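# Remove stained block from row, close gap, withdraw

## Task

Pull the block with yellow-brown stains out of the row of upright, on-edge blocks and lay it flat on an empty part of the bench, clear of the row. Then push the remaining grey blocks together so they stand face to face with no gap. Finally open the grippers and move both arms away.

## Robot and tools

Robot: two arms, left_arm and right_arm, each with a parallel two-finger gripper. The names are labels only; left_arm sits on the +y side of the table and says nothing about which side of an image it appears on.

World frame (used in every result): origin on the table surface midway between the arms, +x pointing away from the robot over the table, +z up. Each result has a state line 'left_arm: … | right_arm: …' giving each gripper's end_effector_position in metres and end_effector_quat_wxyz. That point lies between the finger pads, roughly 1 cm short of the fingertips. Reported positions can be slightly wrong, more so when the arm reaches far.

Gripper axes: the fingers point along the gripper's own +z and close along its own y. All motion offsets below are expressed in these gripper axes, not in world axes.

A motion row is 14 numbers in [-1, 1], always all 14 even if one arm stays still: dx, dy, dz, rx, ry, rz, opening for left_arm, then the same seven for right_arm. dx..rz are an offset, not a pose: a shift and a rotation vector (rx, ry, rz together) relative to that gripper's measured pose at the start of the action. Scale: 1.0 equals 0.6 m of translation or 180 degrees of rotation (so 0.01 is 6 mm). Opening is absolute, not an offset: +1 fully open (0.094 m), -1 closed.

execute_actions(actions): actions is a list of actions; each action is a table of up to 15 rows, one row per control step of 1/30 s. A table with fewer rows repeats its final row until 15 steps pass. Every row in an action is measured from the action's start pose, not from the row before. The first action of a call starts from the pose last reported in the scene. An empty list just returns the current state and images. Results also list end_effector_position at some steps; 'HELD' next to an arm label means part of that arm's command was blocked on that step.

move(target, speed, blocking): target is one 14-number row as above, offsets measured from the pose in the latest result that showed one. Each gripper travels on a straight line; both finish together in 0.5 to 10 s (cut off at 10 s). speed is top path speed in m/s, 0.002 to 0.5, default 0.25; rotation is capped at twice that value in rad/s. The opening is applied when the move begins. Moves do not avoid obstacles or the other arm, and grippers may lag, drift or overshoot speed, especially with a nearly straight arm. Faster contact and aiming deeper past a surface both press harder. The result adds a 'move:' line with the ending (done, off_target, moving, held, fault) and any limits (paced = the pose sent was clipped; held = a check blocked some steps, after which the arm may jump fast), plus each gripper's distance from its target. With blocking=false you get a result after 0.5 s; you must call wait or stop before any new move or execute_actions.

wait(seconds): 0 to 10; arms keep their last command; returns early if a running move ends. stop(): brakes a running move (needs braking distance; fingers continue). zoom_image(camera, region): camera is cam_high, cam_left_wrist or cam_right_wrist; region [x0, y0, x1, y1] in that image's pixels, top-left origin, at most 504 by 504. finished_scene(scene): pass the current scene number; only call it once the goal holds and will keep holding.

Controller behaviour: each step the command is limited to 70 mm and 16 degrees from the current measured pose, so large offsets need several actions; after an action the arm drifts only as far as its last limited pose. When position and orientation conflict, position wins. 'Hand target' lines show where the controller is heading; a 'pose unreachable' line means the clearance check altered or blocked that arm's command. Arms tend to finish a centimetre or more low and can keep sinking under zero offsets: to hold an arm in place, send the correcting offset back to its desired pose in the first call of a reply and zeros afterwards, aiming higher if it still sags. Elbows cannot fully straighten. Joint ranges (rad): waist -2.618..3.054, shoulder 0..3.142, elbow 0..3.142, wrist pitch -1.571..1.571, wrist yaw -1.571..1.571, wrist roll -2.094..2.094.

Gripping: grip_measured reports finger opening on the command scale (last Joint positions entry is metres); each gripper may read off by about 1 mm. To hold something, command roughly 0.03 below grip_measured for a firm grasp, less for a gentle one. Pad force tops out near 50-62 N; very thin parts get less.

Cameras: cam_high 504x504 fixed pinhole overhead; cam_left_wrist and cam_right_wrist 616x616 fisheye on the hands. Calibration (K, distortion, T_world_to_cam) is supplied and may be off by a few degrees and millimetres.

Joint torques are listed in joint order, are never zero even without contact, and carry offsets and noise. Holding loads heats motors: MOTOR HOT warns from 75 °C, 90 °C stops that arm for 10 s, 100 °C makes it drop everything and fall (OVER-TEMPERATURE FAULT lines).

Avoid: anything leaving the table, dropping or slamming blocks, hard pushes, and the arms colliding or pressing on each other. Brief external tugs on held parts or pushes on loose ones can occur; keep grips secure. The robot keeps running during thinking, holding the last command. Smooth, quick motion with low effort is preferred.

Each tool is called after ">>>" as name(argument=value, ...) on one line, values as JSON.

## Session

>>> execute_actions(actions=[])

Scene clock: 0.00 s.
left_arm: end_effector_position=(+0.3049, +0.2360, +0.0924) grip_measured=+1.000 end_effector_quat_wxyz=(+0.240, -0.083, +0.958, -0.130) | right_arm: end_effector_position=(+0.3244, +0.0850, +0.1450) grip_measured=+1.000 end_effector_quat_wxyz=(+0.583, -0.186, +0.785, +0.092)
Joint positions: left_arm=[ 0.391  1.271  0.775 -0.611  0.314 -0.03   0.094] | right_arm=[1.091 2.01  1.235 0.332 0.786 0.246 0.094]
Joint velocities: left_arm=[-0.012  0.012 -0.017  0.007  0.037 -0.037  0.   ] | right_arm=[-0.002  0.007 -0.002  0.051 -0.007 -0.081  0.   ]
Joint torques (N m, as the arm reports them, + toward a larger angle): no reading
Hand target (left_arm): +0.304, +0.235, +0.094; +0.239, -0.082, +0.959, -0.131
Hand target (right_arm): +0.325, +0.085, +0.153; +0.588, -0.180, +0.783, +0.095
camera_calibration (this result's frames):
cam_left_wrist: T_world_to_cam=[[0.280461, -0.860033, 0.426245, 0.0760793], [-0.95814, -0.277451, 0.0706264, 0.382209], [0.0575212, -0.428211, -0.901846, 0.25079], [0, 0, 0, 1]] pos_world=[0.330447, 0.278866, 0.166752]
cam_right_wrist: T_world_to_cam=[[0.398667, -0.878171, 0.264349, -0.0967492], [-0.551756, -0.459915, -0.695733, 0.34572], [0.73255, 0.13151, -0.667889, -0.0370594], [0, 0, 0, 1]] pos_world=[0.256471, 0.0789129, 0.241353]

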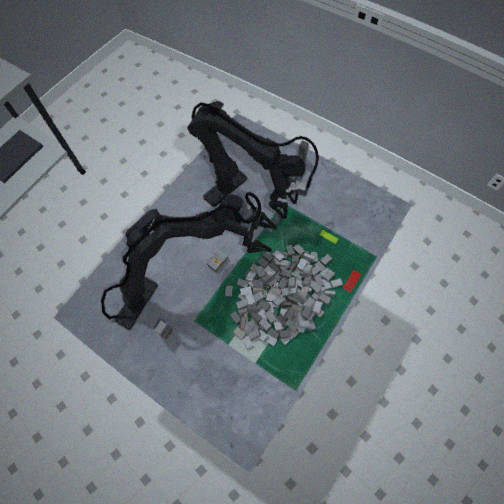

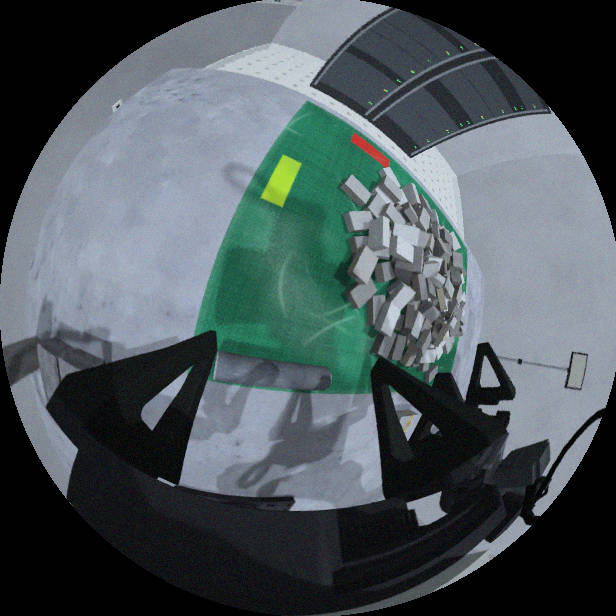

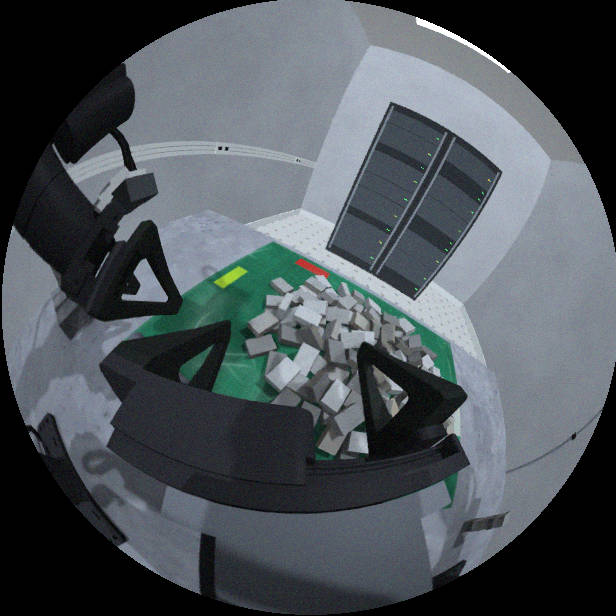

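>>> move(target=[0,0,0,0,0,0,1,-0.08,-0.58,-0.3,0,0,0,1])

>>> zoom_image(camera="cam_high", region=[170,210,270,310])

Scene clock: 6.53 s.
left_arm: end_effector_position=(+0.3049, +0.2360, +0.0924) grip_measured=+1.000 end_effector_quat_wxyz=(+0.240, -0.083, +0.958, -0.130) | right_arm: end_effector_position=(+0.3132, -0.2872, +0.2648) grip_measured=+1.000 end_effector_quat_wxyz=(+0.583, -0.183, +0.787, +0.087)
Joint positions: left_arm=[ 0.391  1.271  0.775 -0.611  0.314 -0.03   0.094] | right_arm=[ 0.003  0.685  0.666 -0.299 -0.227 -0.155  0.094]
Joint velocities: left_arm=[-0.002 -0.007  0.002  0.022 -0.081 -0.081  0.   ] | right_arm=[-0.007 -0.002 -0.012  0.007 -0.037 -0.007  0.   ]
Joint torques (N m, as the arm reports them, + toward a larger angle): left_arm=[ 0.04 -4.21  6.71  1.35  0.15  0.01] | right_arm=[-0.95  0.8  12.88  1.94 -0.14 -0.06]
Hand target (left_arm): +0.305, +0.236, +0.092; +0.240, -0.083, +0.958, -0.130
Hand target (right_arm): +0.313, -0.287, +0.276; +0.587, -0.188, +0.782, +0.088
Off the commanded pose (left_arm): 0.000 m, 0 deg.
Off the commanded pose (right_arm): 0.007 m, 1 deg.
move: done
camera_calibration (this result's frames):
cam_left_wrist: T_world_to_cam=[[0.280461, -0.860033, 0.426245, 0.0760793], [-0.95814, -0.277451, 0.0706264, 0.382209], [0.0575212, -0.428211, -0.901846, 0.25079], [0, 0, 0, 1]] pos_world=[0.330447, 0.278866, 0.166752]
cam_right_wrist: T_world_to_cam=[[0.388237, -0.881845, 0.267621, -0.449449], [-0.557523, -0.455981, -0.693721, 0.254043], [0.733785, 0.120123, -0.668678, 0.0966362], [0, 0, 0, 1]] pos_world=[0.245217, -0.292115, 0.361135]

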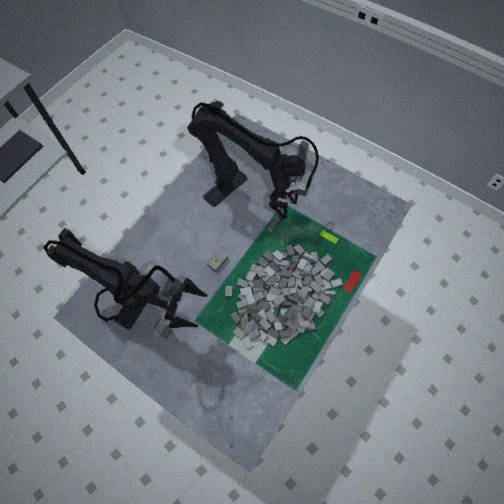

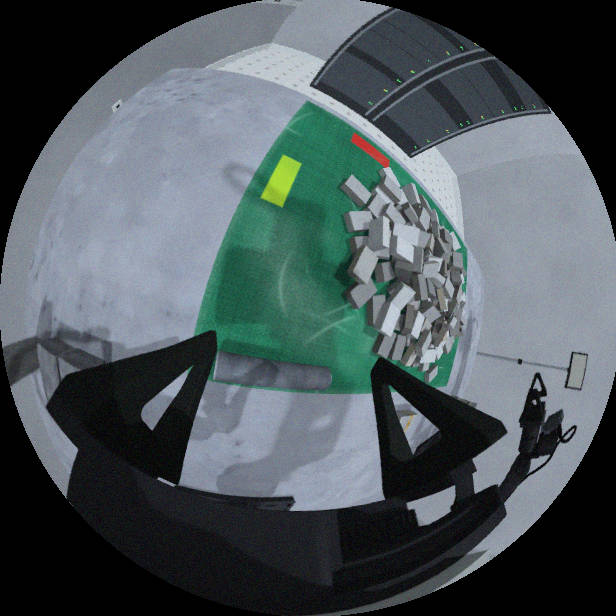

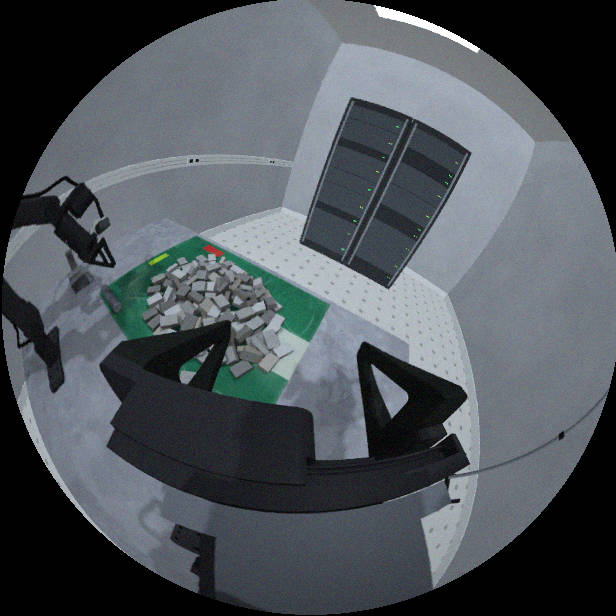

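Region (170, 210, 270, 310) of cam_high's 504x504 image, scaled by 5.040, with more detail than that image has.

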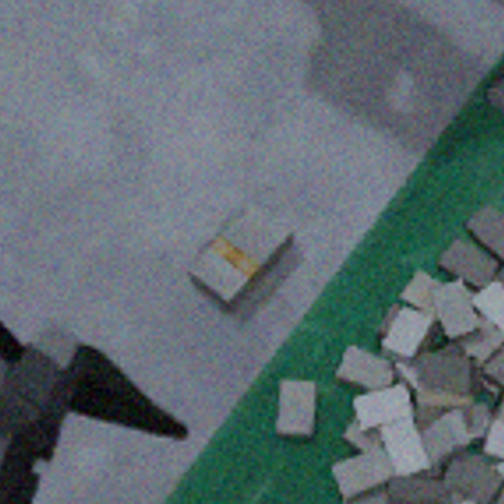

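>>> move(target=[0.247,-0.405,-0.068,0.058,0.192,0.544,0.5,0,0,0,0,0,0,1])

Scene clock: 20.07 s.
left_arm: end_effector_position=(+0.1827, -0.0116, +0.1295) grip_measured=+0.501 end_effector_quat_wxyz=(-0.001, +0.711, +0.703, +0.016) | right_arm: end_effector_position=(+0.3129, -0.2867, +0.2646) grip_measured=+1.000 end_effector_quat_wxyz=(+0.583, -0.184, +0.787, +0.088)
Joint positions: left_arm=[-0.782  1.665  1.41  -1.323 -0.032  0.626  0.071] | right_arm=[ 0.003  0.685  0.666 -0.3   -0.23  -0.155  0.094]
Joint velocities: left_arm=[-0.007 -0.022 -0.002 -0.022 -0.007 -0.066 -0.001] | right_arm=[ 0.007  0.002 -0.007  0.007 -0.022  0.022  0.   ]
Joint torques (N m, as the arm reports them, + toward a larger angle): left_arm=[-0.46 -6.61  8.05  0.21 -0.07  0.05] | right_arm=[-0.1   0.03  9.4   2.17  0.01  0.04]
Hand target (left_arm): +0.184, -0.014, +0.133; -0.002, +0.715, +0.698, +0.020
Hand target (right_arm): +0.313, -0.287, +0.265; +0.583, -0.183, +0.787, +0.087
Off the commanded pose (left_arm): 0.009 m, 2 deg.
Off the commanded pose (right_arm): 0.001 m, 0 deg.
move: done
camera_calibration (this result's frames):
cam_left_wrist: T_world_to_cam=[[-0.972837, -0.23062, 0.0200463, 0.170422], [-0.19297, 0.855746, 0.480064, 0.0140832], [-0.127867, 0.463156, -0.877005, 0.226192], [0, 0, 0, 1]] pos_world=[0.197433, -0.0775113, 0.188195]
cam_right_wrist: T_world_to_cam=[[0.391262, -0.880656, 0.267132, -0.44932], [-0.556784, -0.457647, -0.693218, 0.253117], [0.732739, 0.122496, -0.669394, 0.0978243], [0, 0, 0, 1]] pos_world=[0.245054, -0.291841, 0.360976]

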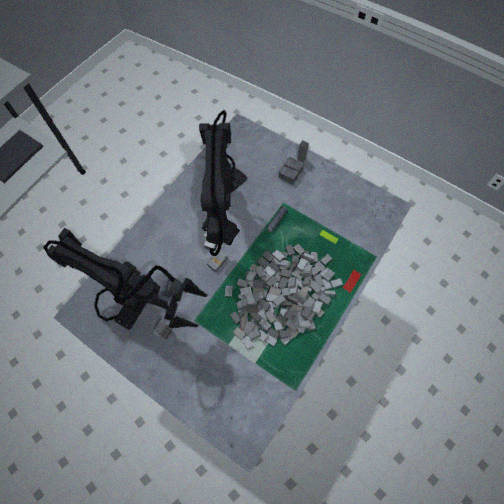

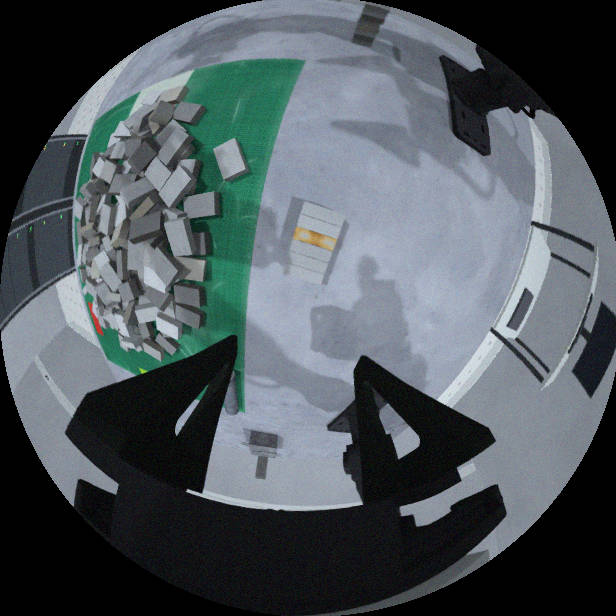

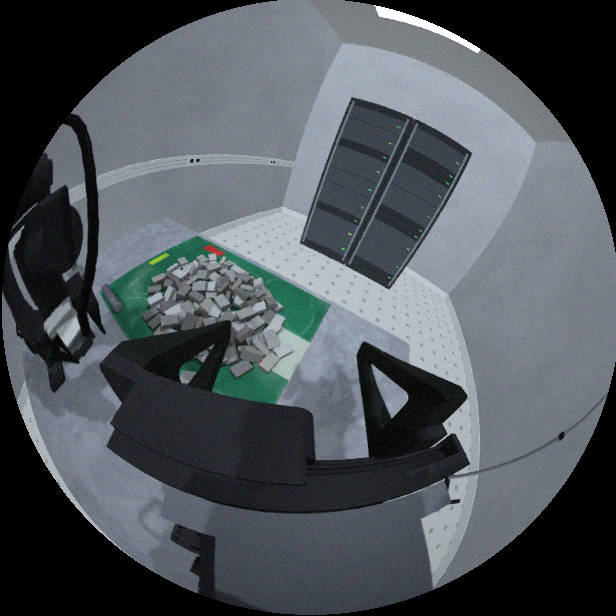

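>>> move(target=[-0.108,0.012,0.11,0,0,-0.04,0.5,0,0,0,0,0,0,1], speed=0.1)

>>> zoom_image(camera="cam_left_wrist", region=[210,230,410,430])

Scene clock: 30.00 s.
left_arm: end_effector_position=(+0.1884, -0.0647, +0.0606) grip_measured=+0.501 end_effector_quat_wxyz=(-0.014, +0.665, +0.746, +0.022) | right_arm: end_effector_position=(+0.3129, -0.2867, +0.2646) grip_measured=+1.000 end_effector_quat_wxyz=(+0.583, -0.184, +0.787, +0.088)
Joint positions: left_arm=[-0.858  1.908  1.431 -1.135 -0.033  0.423  0.071] | right_arm=[ 0.003  0.685  0.666 -0.3   -0.23  -0.155  0.094]
Joint velocities: left_arm=[-0.022  0.007 -0.012 -0.007  0.066 -0.022  0.001] | right_arm=[ 0.002  0.007 -0.002  0.022  0.007 -0.022  0.   ]
Joint torques (N m, as the arm reports them, + toward a larger angle): left_arm=[-0.61 -9.12  7.82  0.48  0.01  0.  ] | right_arm=[-0.08  0.03  9.41  2.16 -0.01  0.03]
Hand target (left_arm): +0.192, -0.076, +0.064; +0.001, +0.666, +0.746, +0.018
Hand target (right_arm): +0.313, -0.287, +0.265; +0.583, -0.184, +0.787, +0.088
Off the commanded pose (left_arm): 0.010 m, 2 deg.
Off the commanded pose (right_arm): 0.000 m, 0 deg.
move: done
camera_calibration (this result's frames):
cam_left_wrist: T_world_to_cam=[[-0.935595, -0.352381, 0.022126, 0.150093], [-0.294009, 0.812247, 0.5038, 0.108534], [-0.195501, 0.464847, -0.863537, 0.203126], [0, 0, 0, 1]] pos_world=[0.212048, -0.129689, 0.117406]
cam_right_wrist: T_world_to_cam=[[0.391262, -0.880656, 0.267132, -0.44932], [-0.556784, -0.457647, -0.693218, 0.253117], [0.732739, 0.122496, -0.669394, 0.0978243], [0, 0, 0, 1]] pos_world=[0.245054, -0.291841, 0.360976]

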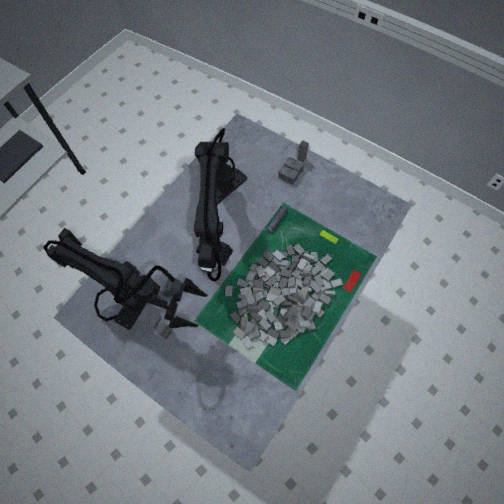

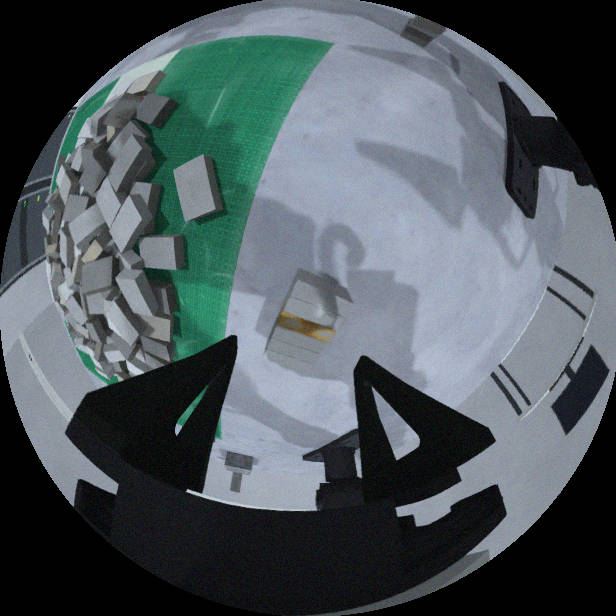

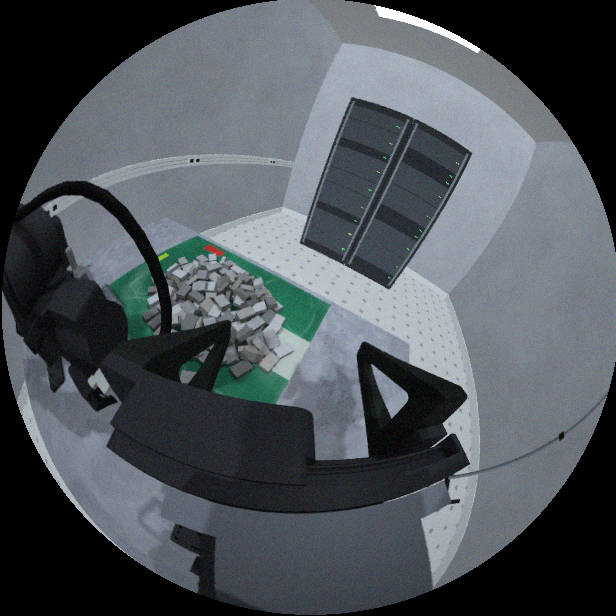

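Region (210, 230, 410, 430) of cam_left_wrist's 616x616 image, scaled by 2.520, with more detail than that image has.

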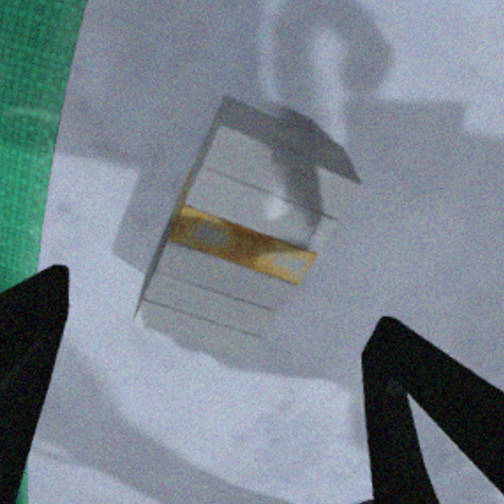

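>>> move(target=[-0.04,0.005,0.03,0,0,-0.055,0.5,0,0,0,0,0,0,1], speed=0.05)

>>> zoom_image(camera="cam_left_wrist", region=[210,260,410,460])

Scene clock: 36.57 s.
left_arm: end_effector_position=(+0.1919, -0.0759, +0.0407) grip_measured=+0.501 end_effector_quat_wxyz=(-0.025, +0.598, +0.801, +0.028) | right_arm: end_effector_position=(+0.3129, -0.2867, +0.2646) grip_measured=+1.000 end_effector_quat_wxyz=(+0.583, -0.184, +0.787, +0.088)
Joint positions: left_arm=[-0.866  1.994  1.47  -1.114 -0.033  0.242  0.071] | right_arm=[ 0.003  0.685  0.666 -0.3   -0.23  -0.155  0.094]
Joint velocities: left_arm=[ 0.012  0.007  0.002  0.007 -0.051 -0.022 -0.001] | right_arm=[ 0.002 -0.002  0.007 -0.051  0.022  0.007  0.   ]
Joint torques (N m, as the arm reports them, + toward a larger angle): left_arm=[-0.79 -9.45  7.73  0.41  0.   -0.03] | right_arm=[-0.08  0.03  9.4   2.16 -0.01  0.03]
Hand target (left_arm): +0.194, -0.087, +0.042; -0.012, +0.598, +0.801, +0.023
Hand target (right_arm): +0.313, -0.287, +0.265; +0.583, -0.184, +0.787, +0.088
Off the commanded pose (left_arm): 0.012 m, 2 deg.
Off the commanded pose (right_arm): 0.000 m, 0 deg.
move: off_target (left_arm)
camera_calibration (this result's frames):
cam_left_wrist: T_world_to_cam=[[-0.860587, -0.509105, 0.0142305, 0.123931], [-0.427688, 0.737566, 0.52257, 0.147877], [-0.276539, 0.44363, -0.852478, 0.205388], [0, 0, 0, 1]] pos_world=[0.226696, -0.137091, 0.0960488]
cam_right_wrist: T_world_to_cam=[[0.391262, -0.880656, 0.267132, -0.44932], [-0.556784, -0.457647, -0.693218, 0.253117], [0.732739, 0.122496, -0.669394, 0.0978243], [0, 0, 0, 1]] pos_world=[0.245054, -0.291841, 0.360976]

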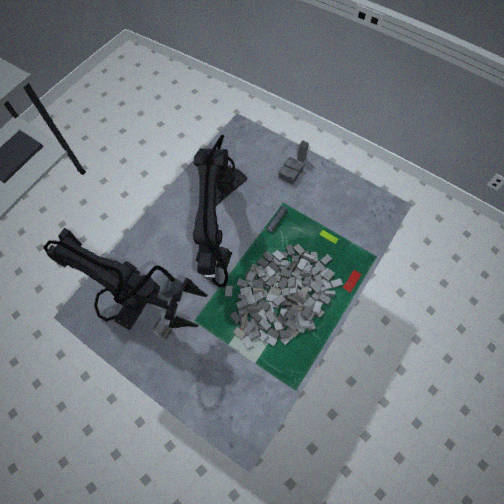

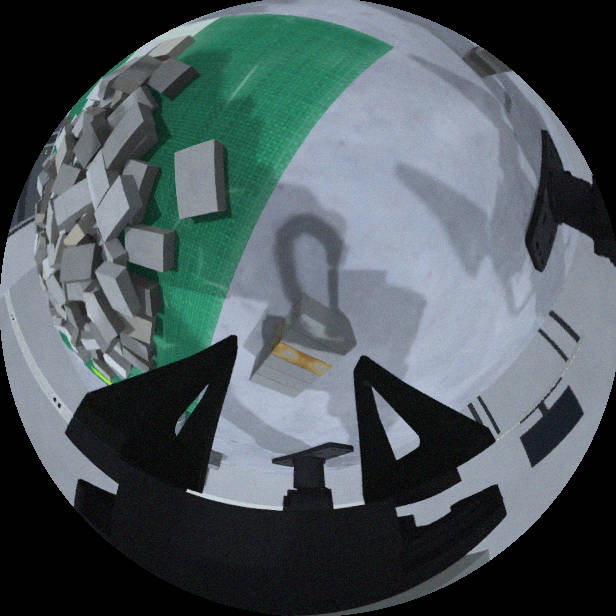

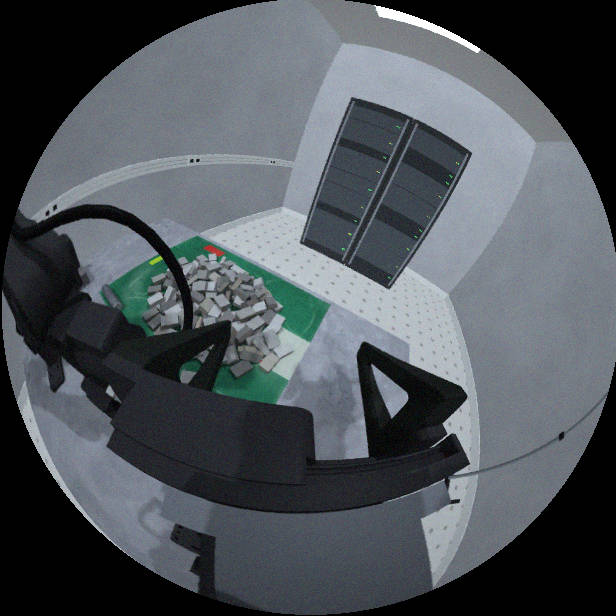

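Region (210, 260, 410, 460) of cam_left_wrist's 616x616 image, scaled by 2.520, with more detail than that image has.

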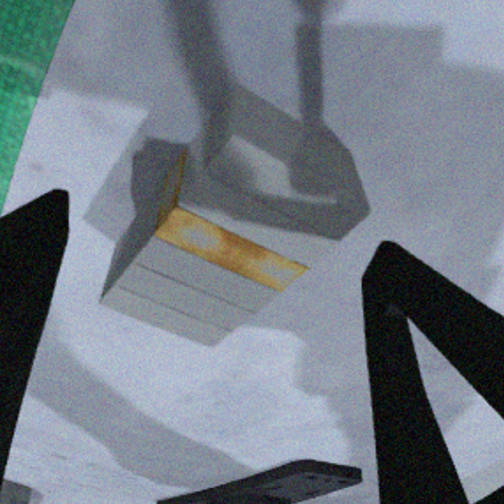

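>>> move(target=[-0.015,0,0,0,0,0.095,0.5,0,0,0,0,0,0,1], speed=0.05)

>>> zoom_image(camera="cam_left_wrist", region=[210,260,410,460])

Scene clock: 43.90 s.
left_arm: end_effector_position=(+0.1940, -0.0794, +0.0396) grip_measured=+0.501 end_effector_quat_wxyz=(-0.028, +0.705, +0.708, +0.024) | right_arm: end_effector_position=(+0.3129, -0.2867, +0.2646) grip_measured=+1.000 end_effector_quat_wxyz=(+0.583, -0.184, +0.787, +0.088)
Joint positions: left_arm=[-0.866  2.009  1.487 -1.115 -0.033  0.526  0.071] | right_arm=[ 0.003  0.685  0.666 -0.3   -0.23  -0.155  0.094]
Joint velocities: left_arm=[-0.007 -0.027  0.007  0.007  0.022 -0.007  0.   ] | right_arm=[ 0.002 -0.007  0.002 -0.022 -0.037 -0.037  0.   ]
Joint torques (N m, as the arm reports them, + toward a larger angle): left_arm=[-0.44 -9.58  7.61  0.13  0.01  0.05] | right_arm=[-0.09  0.02  9.4   2.17 -0.01  0.03]
Hand target (left_arm): +0.195, -0.084, +0.040; -0.028, +0.710, +0.703, +0.024
Hand target (right_arm): +0.313, -0.287, +0.265; +0.583, -0.184, +0.787, +0.088
Off the commanded pose (left_arm): 0.005 m, 1 deg.
Off the commanded pose (right_arm): 0.000 m, 0 deg.
move: done
camera_calibration (this result's frames):
cam_left_wrist: T_world_to_cam=[[-0.968215, -0.24778, 0.0341199, 0.164758], [-0.193226, 0.827611, 0.526995, 0.113372], [-0.158817, 0.503652, -0.849183, 0.188342], [0, 0, 0, 1]] pos_world=[0.21134, -0.147863, 0.0945688]
cam_right_wrist: T_world_to_cam=[[0.391262, -0.880656, 0.267132, -0.44932], [-0.556784, -0.457647, -0.693218, 0.253117], [0.732739, 0.122496, -0.669394, 0.0978243], [0, 0, 0, 1]] pos_world=[0.245054, -0.291841, 0.360976]

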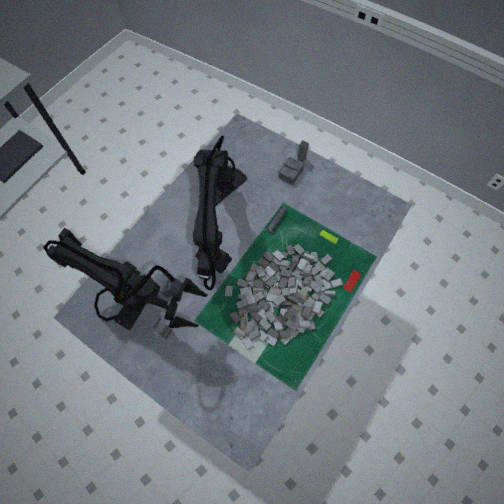

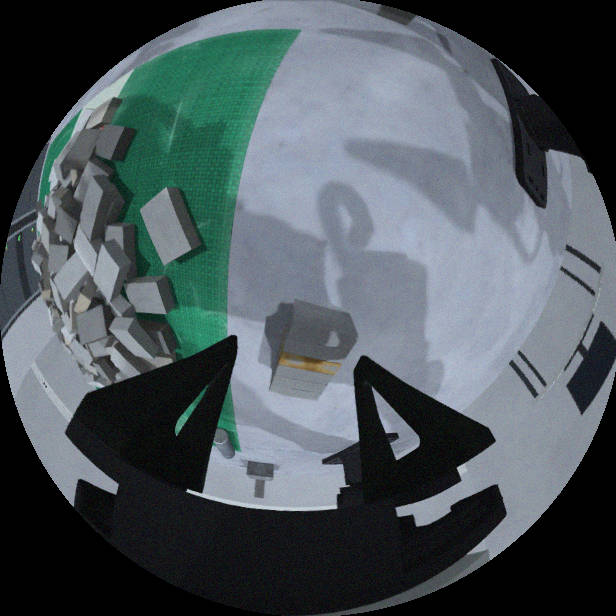

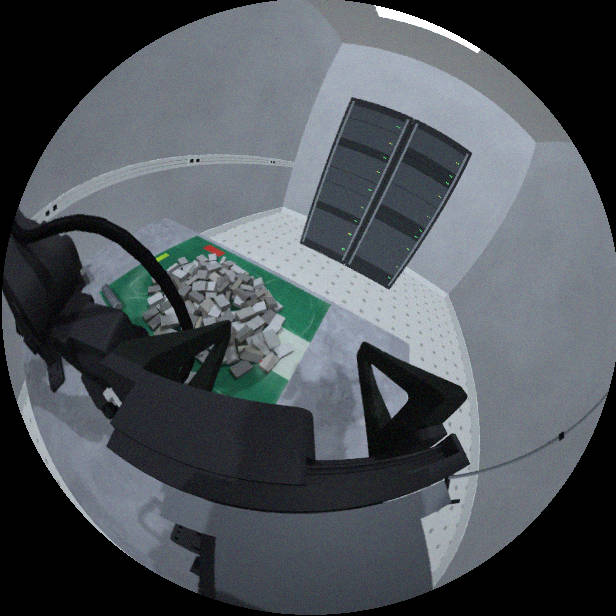

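Region (210, 260, 410, 460) of cam_left_wrist's 616x616 image, scaled by 2.520, with more detail than that image has.

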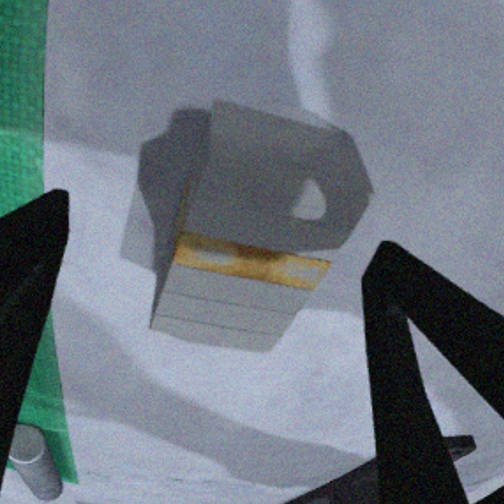

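>>> move(target=[-0.022,-0.01,0.046,0,0,0,0.5,0,0,0,0,0,0,1], speed=0.04)

>>> execute_actions(actions=[[[0,0,0,0,0,0,-0.35,0,0,0,0,0,0,1]]])

>>> zoom_image(camera="cam_left_wrist", region=[210,260,410,460])

Scene clock: 50.63 s.
left_arm: end_effector_position=(+0.1944, -0.0950, +0.0226) grip_measured=+0.501 end_effector_quat_wxyz=(-0.015, +0.705, +0.709, +0.022) | right_arm: end_effector_position=(+0.3129, -0.2867, +0.2646) grip_measured=+1.000 end_effector_quat_wxyz=(+0.583, -0.184, +0.787, +0.088)
Joint positions: left_arm=[-0.886  2.056  1.487 -1.044 -0.033  0.503  0.071] | right_arm=[ 0.003  0.685  0.666 -0.3   -0.23  -0.155  0.094]
Joint velocities: left_arm=[-0.002  0.002 -0.007 -0.007 -0.051 -0.095  0.001] | right_arm=[-0.002  0.012 -0.022 -0.007  0.007  0.007  0.   ]
Joint torques (N m, as the arm reports them, + toward a larger angle): left_arm=[ -0.7  -10.04   4.     0.46   0.02  -0.03] | right_arm=[-0.08  0.03  9.41  2.17 -0.02  0.03]
Hand target (left_arm): +0.188, -0.091, +0.012; -0.028, +0.705, +0.708, +0.025
Hand target (right_arm): +0.313, -0.287, +0.265; +0.583, -0.184, +0.787, +0.088
Off the commanded pose (left_arm): 0.014 m, 1 deg.
Off the commanded pose (right_arm): 0.000 m, 0 deg.
move: off_target (left_arm)
camera_calibration (this result's frames):
cam_left_wrist: T_world_to_cam=[[-0.967977, -0.249673, 0.0261412, 0.161865], [-0.202532, 0.838225, 0.50632, 0.13862], [-0.148327, 0.484812, -0.861949, 0.178293], [0, 0, 0, 1]] pos_world=[0.211202, -0.16222, 0.0792618]
cam_right_wrist: T_world_to_cam=[[0.391262, -0.880656, 0.267132, -0.44932], [-0.556784, -0.457647, -0.693218, 0.253117], [0.732739, 0.122496, -0.669394, 0.0978243], [0, 0, 0, 1]] pos_world=[0.245054, -0.291841, 0.360976]

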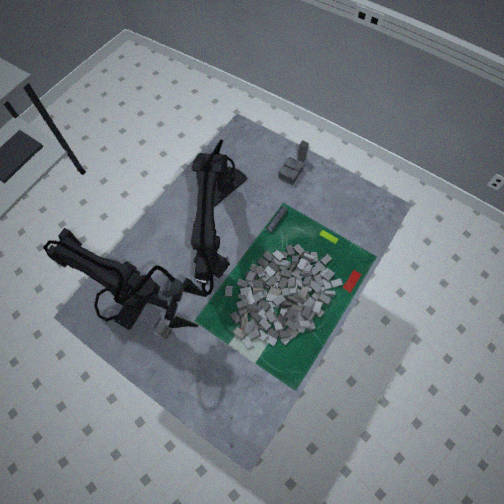

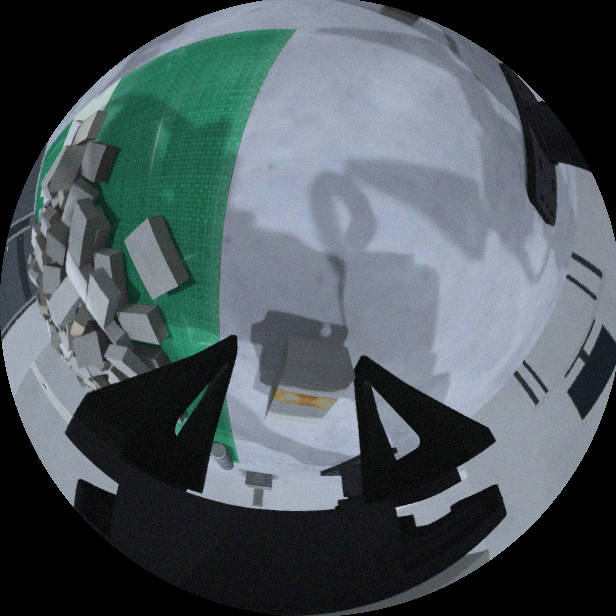

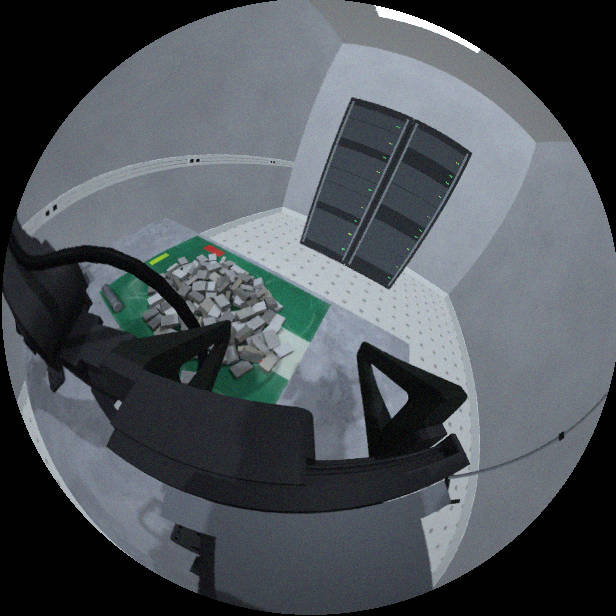

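Scene clock: 51.13 s.
left_arm: end_effector_position=(+0.1942, -0.0953, +0.0226) grip_measured=-0.184 end_effector_quat_wxyz=(-0.015, +0.705, +0.709, +0.020) | right_arm: end_effector_position=(+0.3129, -0.2867, +0.2646) grip_measured=+1.000 end_effector_quat_wxyz=(+0.583, -0.184, +0.787, +0.088)
Joint positions: left_arm=[-0.886  2.056  1.487 -1.043 -0.031  0.503  0.038] | right_arm=[ 0.003  0.685  0.666 -0.3   -0.23  -0.155  0.094]
Joint velocities: left_arm=[ 0.007 -0.002 -0.022 -0.081  0.022  0.007 -0.   ] | right_arm=[-0.002  0.002 -0.027  0.022 -0.037 -0.037  0.   ]
Joint torques (N m, as the arm reports them, + toward a larger angle): left_arm=[ -0.04 -11.1    5.79   0.32   0.     0.01] | right_arm=[-0.08  0.03  9.41  2.16 -0.01  0.03]
Hand target (left_arm): +0.194, -0.095, +0.023; -0.015, +0.705, +0.709, +0.021
Hand target (right_arm): +0.313, -0.287, +0.265; +0.583, -0.184, +0.787, +0.088
Off the commanded pose (left_arm): 0.000 m, 0 deg.
Off the commanded pose (right_arm): 0.000 m, 0 deg.
Step readings (end_effector_position):
0: left_arm (+0.1944, -0.0950, +0.0226) | right_arm (+0.3129, -0.2867, +0.2646)
1: left_arm (+0.1942, -0.0951, +0.0226) | right_arm (+0.3129, -0.2867, +0.2646)
2: left_arm (+0.1940, -0.0952, +0.0226) | right_arm (+0.3129, -0.2867, +0.2646)
4: left_arm (+0.1941, -0.0953, +0.0226) | right_arm (+0.3129, -0.2867, +0.2646)
8: left_arm (+0.1942, -0.0953, +0.0226) | right_arm (+0.3129, -0.2867, +0.2646)
15: end_effector_position above
camera_calibration (this result's frames):
cam_left_wrist: T_world_to_cam=[[-0.967923, -0.249706, 0.0277885, 0.161534], [-0.201945, 0.839017, 0.505242, 0.138851], [-0.149477, 0.483423, -0.86253, 0.178511], [0, 0, 0, 1]] pos_world=[0.211076, -0.162459, 0.0793286]
cam_right_wrist: T_world_to_cam=[[0.391262, -0.880656, 0.267132, -0.44932], [-0.556784, -0.457647, -0.693218, 0.253117], [0.732739, 0.122496, -0.669394, 0.0978243], [0, 0, 0, 1]] pos_world=[0.245054, -0.291841, 0.360976]

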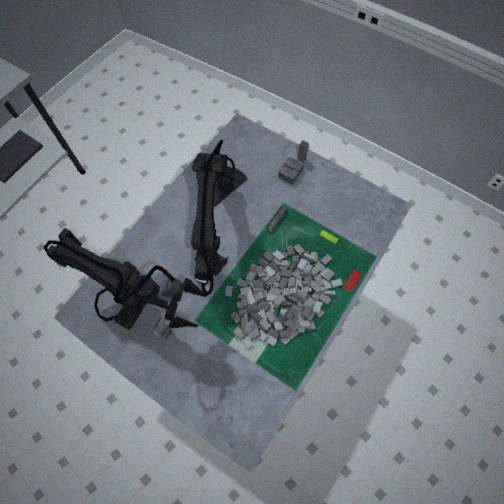

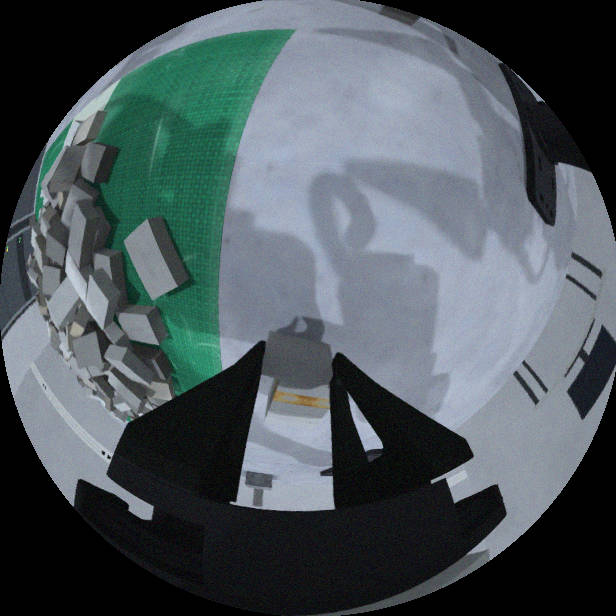

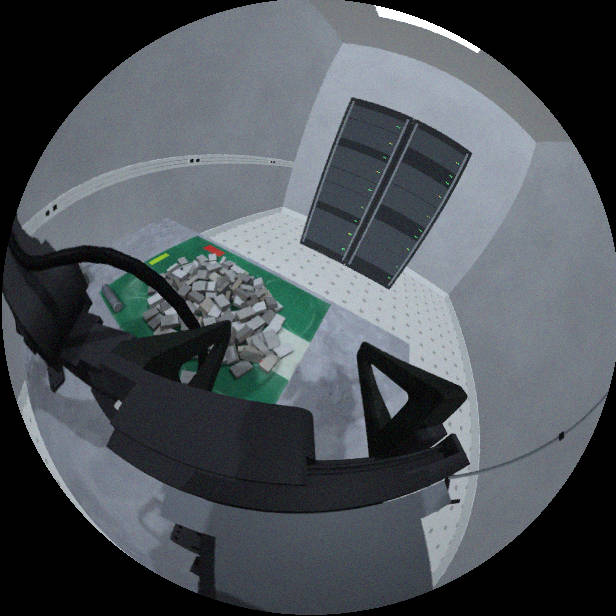

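Region (210, 260, 410, 460) of cam_left_wrist's 616x616 image, scaled by 2.520, with more detail than that image has.

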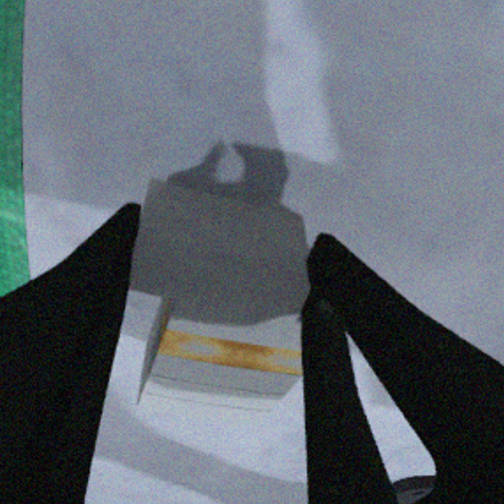

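>>> move(target=[-0.04,0,-0.003,0,0,0,-0.4,0,0,0,0,0,0,1], speed=0.025)

>>> execute_actions(actions=[[[0,0,0,0,0,0,0.3,0,0,0,0,0,0,1]]])

>>> zoom_image(camera="cam_left_wrist", region=[210,260,410,460])

Scene clock: 54.87 s.
left_arm: end_effector_position=(+0.1959, -0.1132, +0.0225) grip_measured=-0.184 end_effector_quat_wxyz=(-0.015, +0.704, +0.710, +0.021) | right_arm: end_effector_position=(+0.3129, -0.2867, +0.2646) grip_measured=+1.000 end_effector_quat_wxyz=(+0.583, -0.184, +0.787, +0.088)
Joint positions: left_arm=[-0.905  2.117  1.581 -1.076 -0.031  0.482  0.038] | right_arm=[ 0.003  0.685  0.666 -0.3   -0.23  -0.155  0.094]
Joint velocities: left_arm=[ 0.027 -0.007 -0.022 -0.066 -0.051 -0.066  0.   ] | right_arm=[ 0.007 -0.007  0.002  0.022 -0.007 -0.037  0.   ]
Joint torques (N m, as the arm reports them, + toward a larger angle): left_arm=[ -0.8  -10.57   7.8    0.18   0.03  -0.06] | right_arm=[-0.08  0.03  9.4   2.16 -0.01  0.03]
Hand target (left_arm): +0.195, -0.119, +0.024; -0.015, +0.705, +0.709, +0.021
Hand target (right_arm): +0.313, -0.287, +0.265; +0.583, -0.184, +0.787, +0.088
Off the commanded pose (left_arm): 0.006 m, 0 deg.
Off the commanded pose (right_arm): 0.000 m, 0 deg.
move: done
camera_calibration (this result's frames):
cam_left_wrist: T_world_to_cam=[[-0.96728, -0.252276, 0.0269622, 0.158341], [-0.204526, 0.838221, 0.505524, 0.154728], [-0.150132, 0.483468, -0.862391, 0.187481], [0, 0, 0, 1]] pos_world=[0.212953, -0.180391, 0.0791943]
cam_right_wrist: T_world_to_cam=[[0.391262, -0.880656, 0.267132, -0.44932], [-0.556784, -0.457647, -0.693218, 0.253117], [0.732739, 0.122496, -0.669394, 0.0978243], [0, 0, 0, 1]] pos_world=[0.245054, -0.291841, 0.360976]

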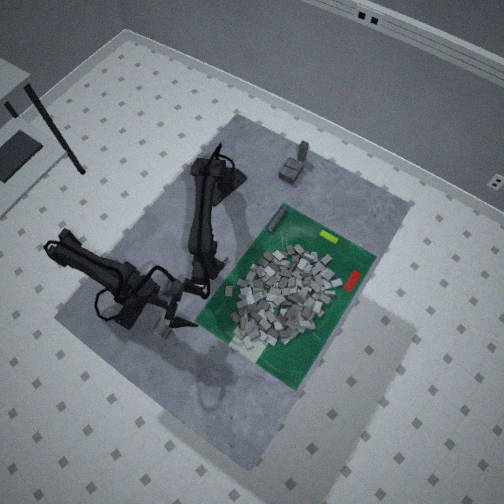

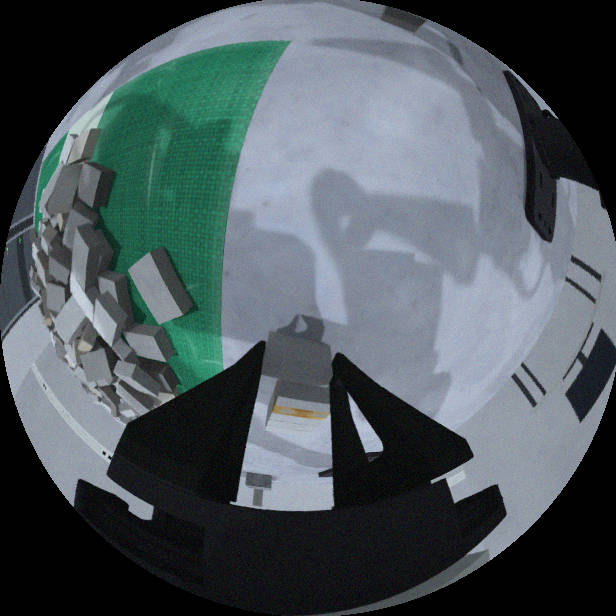

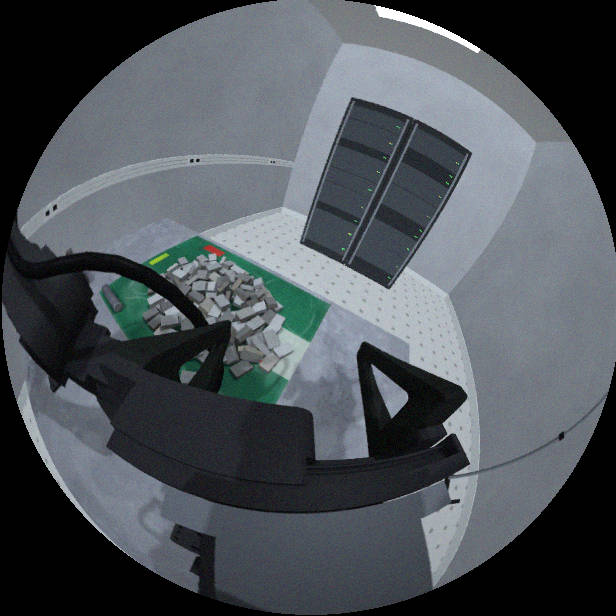

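Scene clock: 55.37 s.
left_arm: end_effector_position=(+0.1959, -0.1132, +0.0225) grip_measured=+0.299 end_effector_quat_wxyz=(-0.015, +0.704, +0.710, +0.021) | right_arm: end_effector_position=(+0.3129, -0.2867, +0.2646) grip_measured=+1.000 end_effector_quat_wxyz=(+0.583, -0.184, +0.787, +0.088)
Joint positions: left_arm=[-0.905  2.117  1.581 -1.077 -0.031  0.482  0.061] | right_arm=[ 0.003  0.685  0.666 -0.3   -0.23  -0.155  0.094]
Joint velocities: left_arm=[ 0.007 -0.007  0.022 -0.037  0.022  0.022  0.   ] | right_arm=[ 0.007  0.012 -0.002 -0.007 -0.066 -0.066  0.   ]
Joint torques (N m, as the arm reports them, + toward a larger angle): left_arm=[ -0.01 -11.68   5.85   0.32   0.01   0.01] | right_arm=[-0.09  0.02  9.41  2.16 -0.02  0.03]
Hand target (left_arm): +0.196, -0.113, +0.023; -0.015, +0.704, +0.710, +0.021
Hand target (right_arm): +0.313, -0.287, +0.265; +0.583, -0.184, +0.787, +0.088
Off the commanded pose (left_arm): 0.000 m, 0 deg.
Off the commanded pose (right_arm): 0.000 m, 0 deg.
Step readings (end_effector_position):
0: left_arm (+0.1959, -0.1132, +0.0225) | right_arm (+0.3129, -0.2867, +0.2646)
1: left_arm (+0.1959, -0.1132, +0.0225) | right_arm (+0.3129, -0.2867, +0.2646)
2: left_arm (+0.1959, -0.1132, +0.0225) | right_arm (+0.3129, -0.2867, +0.2646)
4: left_arm (+0.1959, -0.1132, +0.0225) | right_arm (+0.3129, -0.2867, +0.2646)
8: left_arm (+0.1959, -0.1132, +0.0225) | right_arm (+0.3129, -0.2867, +0.2646)
15: end_effector_position above
camera_calibration (this result's frames):
cam_left_wrist: T_world_to_cam=[[-0.967275, -0.252286, 0.0270517, 0.158315], [-0.204435, 0.838051, 0.505842, 0.154602], [-0.150287, 0.483758, -0.862202, 0.187496], [0, 0, 0, 1]] pos_world=[0.212918, -0.180327, 0.0791726]
cam_right_wrist: T_world_to_cam=[[0.391262, -0.880656, 0.267132, -0.44932], [-0.556784, -0.457647, -0.693218, 0.253117], [0.732739, 0.122496, -0.669394, 0.0978243], [0, 0, 0, 1]] pos_world=[0.245054, -0.291841, 0.360976]

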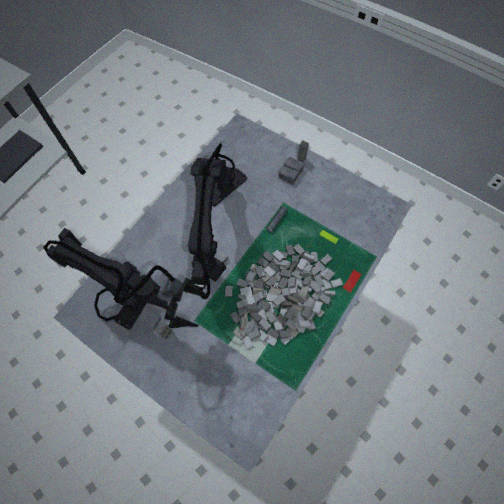

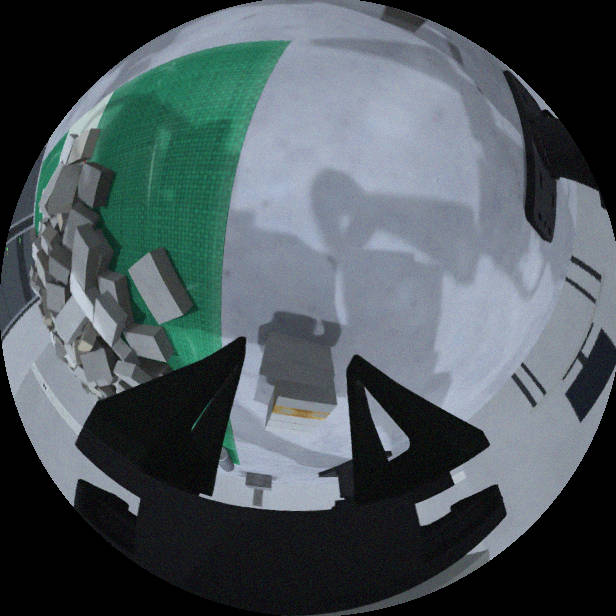

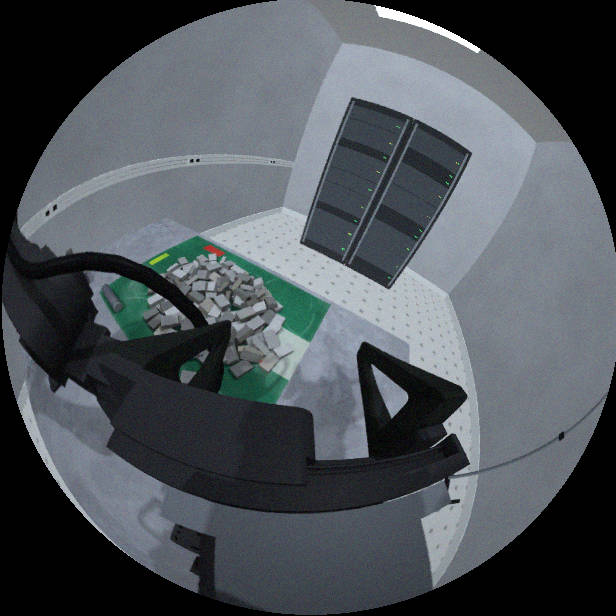

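Region (210, 260, 410, 460) of cam_left_wrist's 616x616 image, scaled by 2.520, with more detail than that image has.

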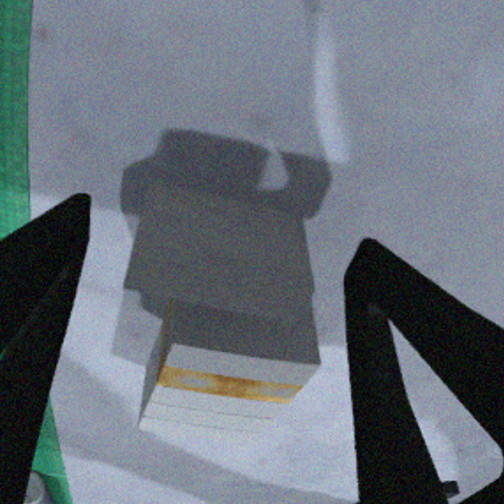

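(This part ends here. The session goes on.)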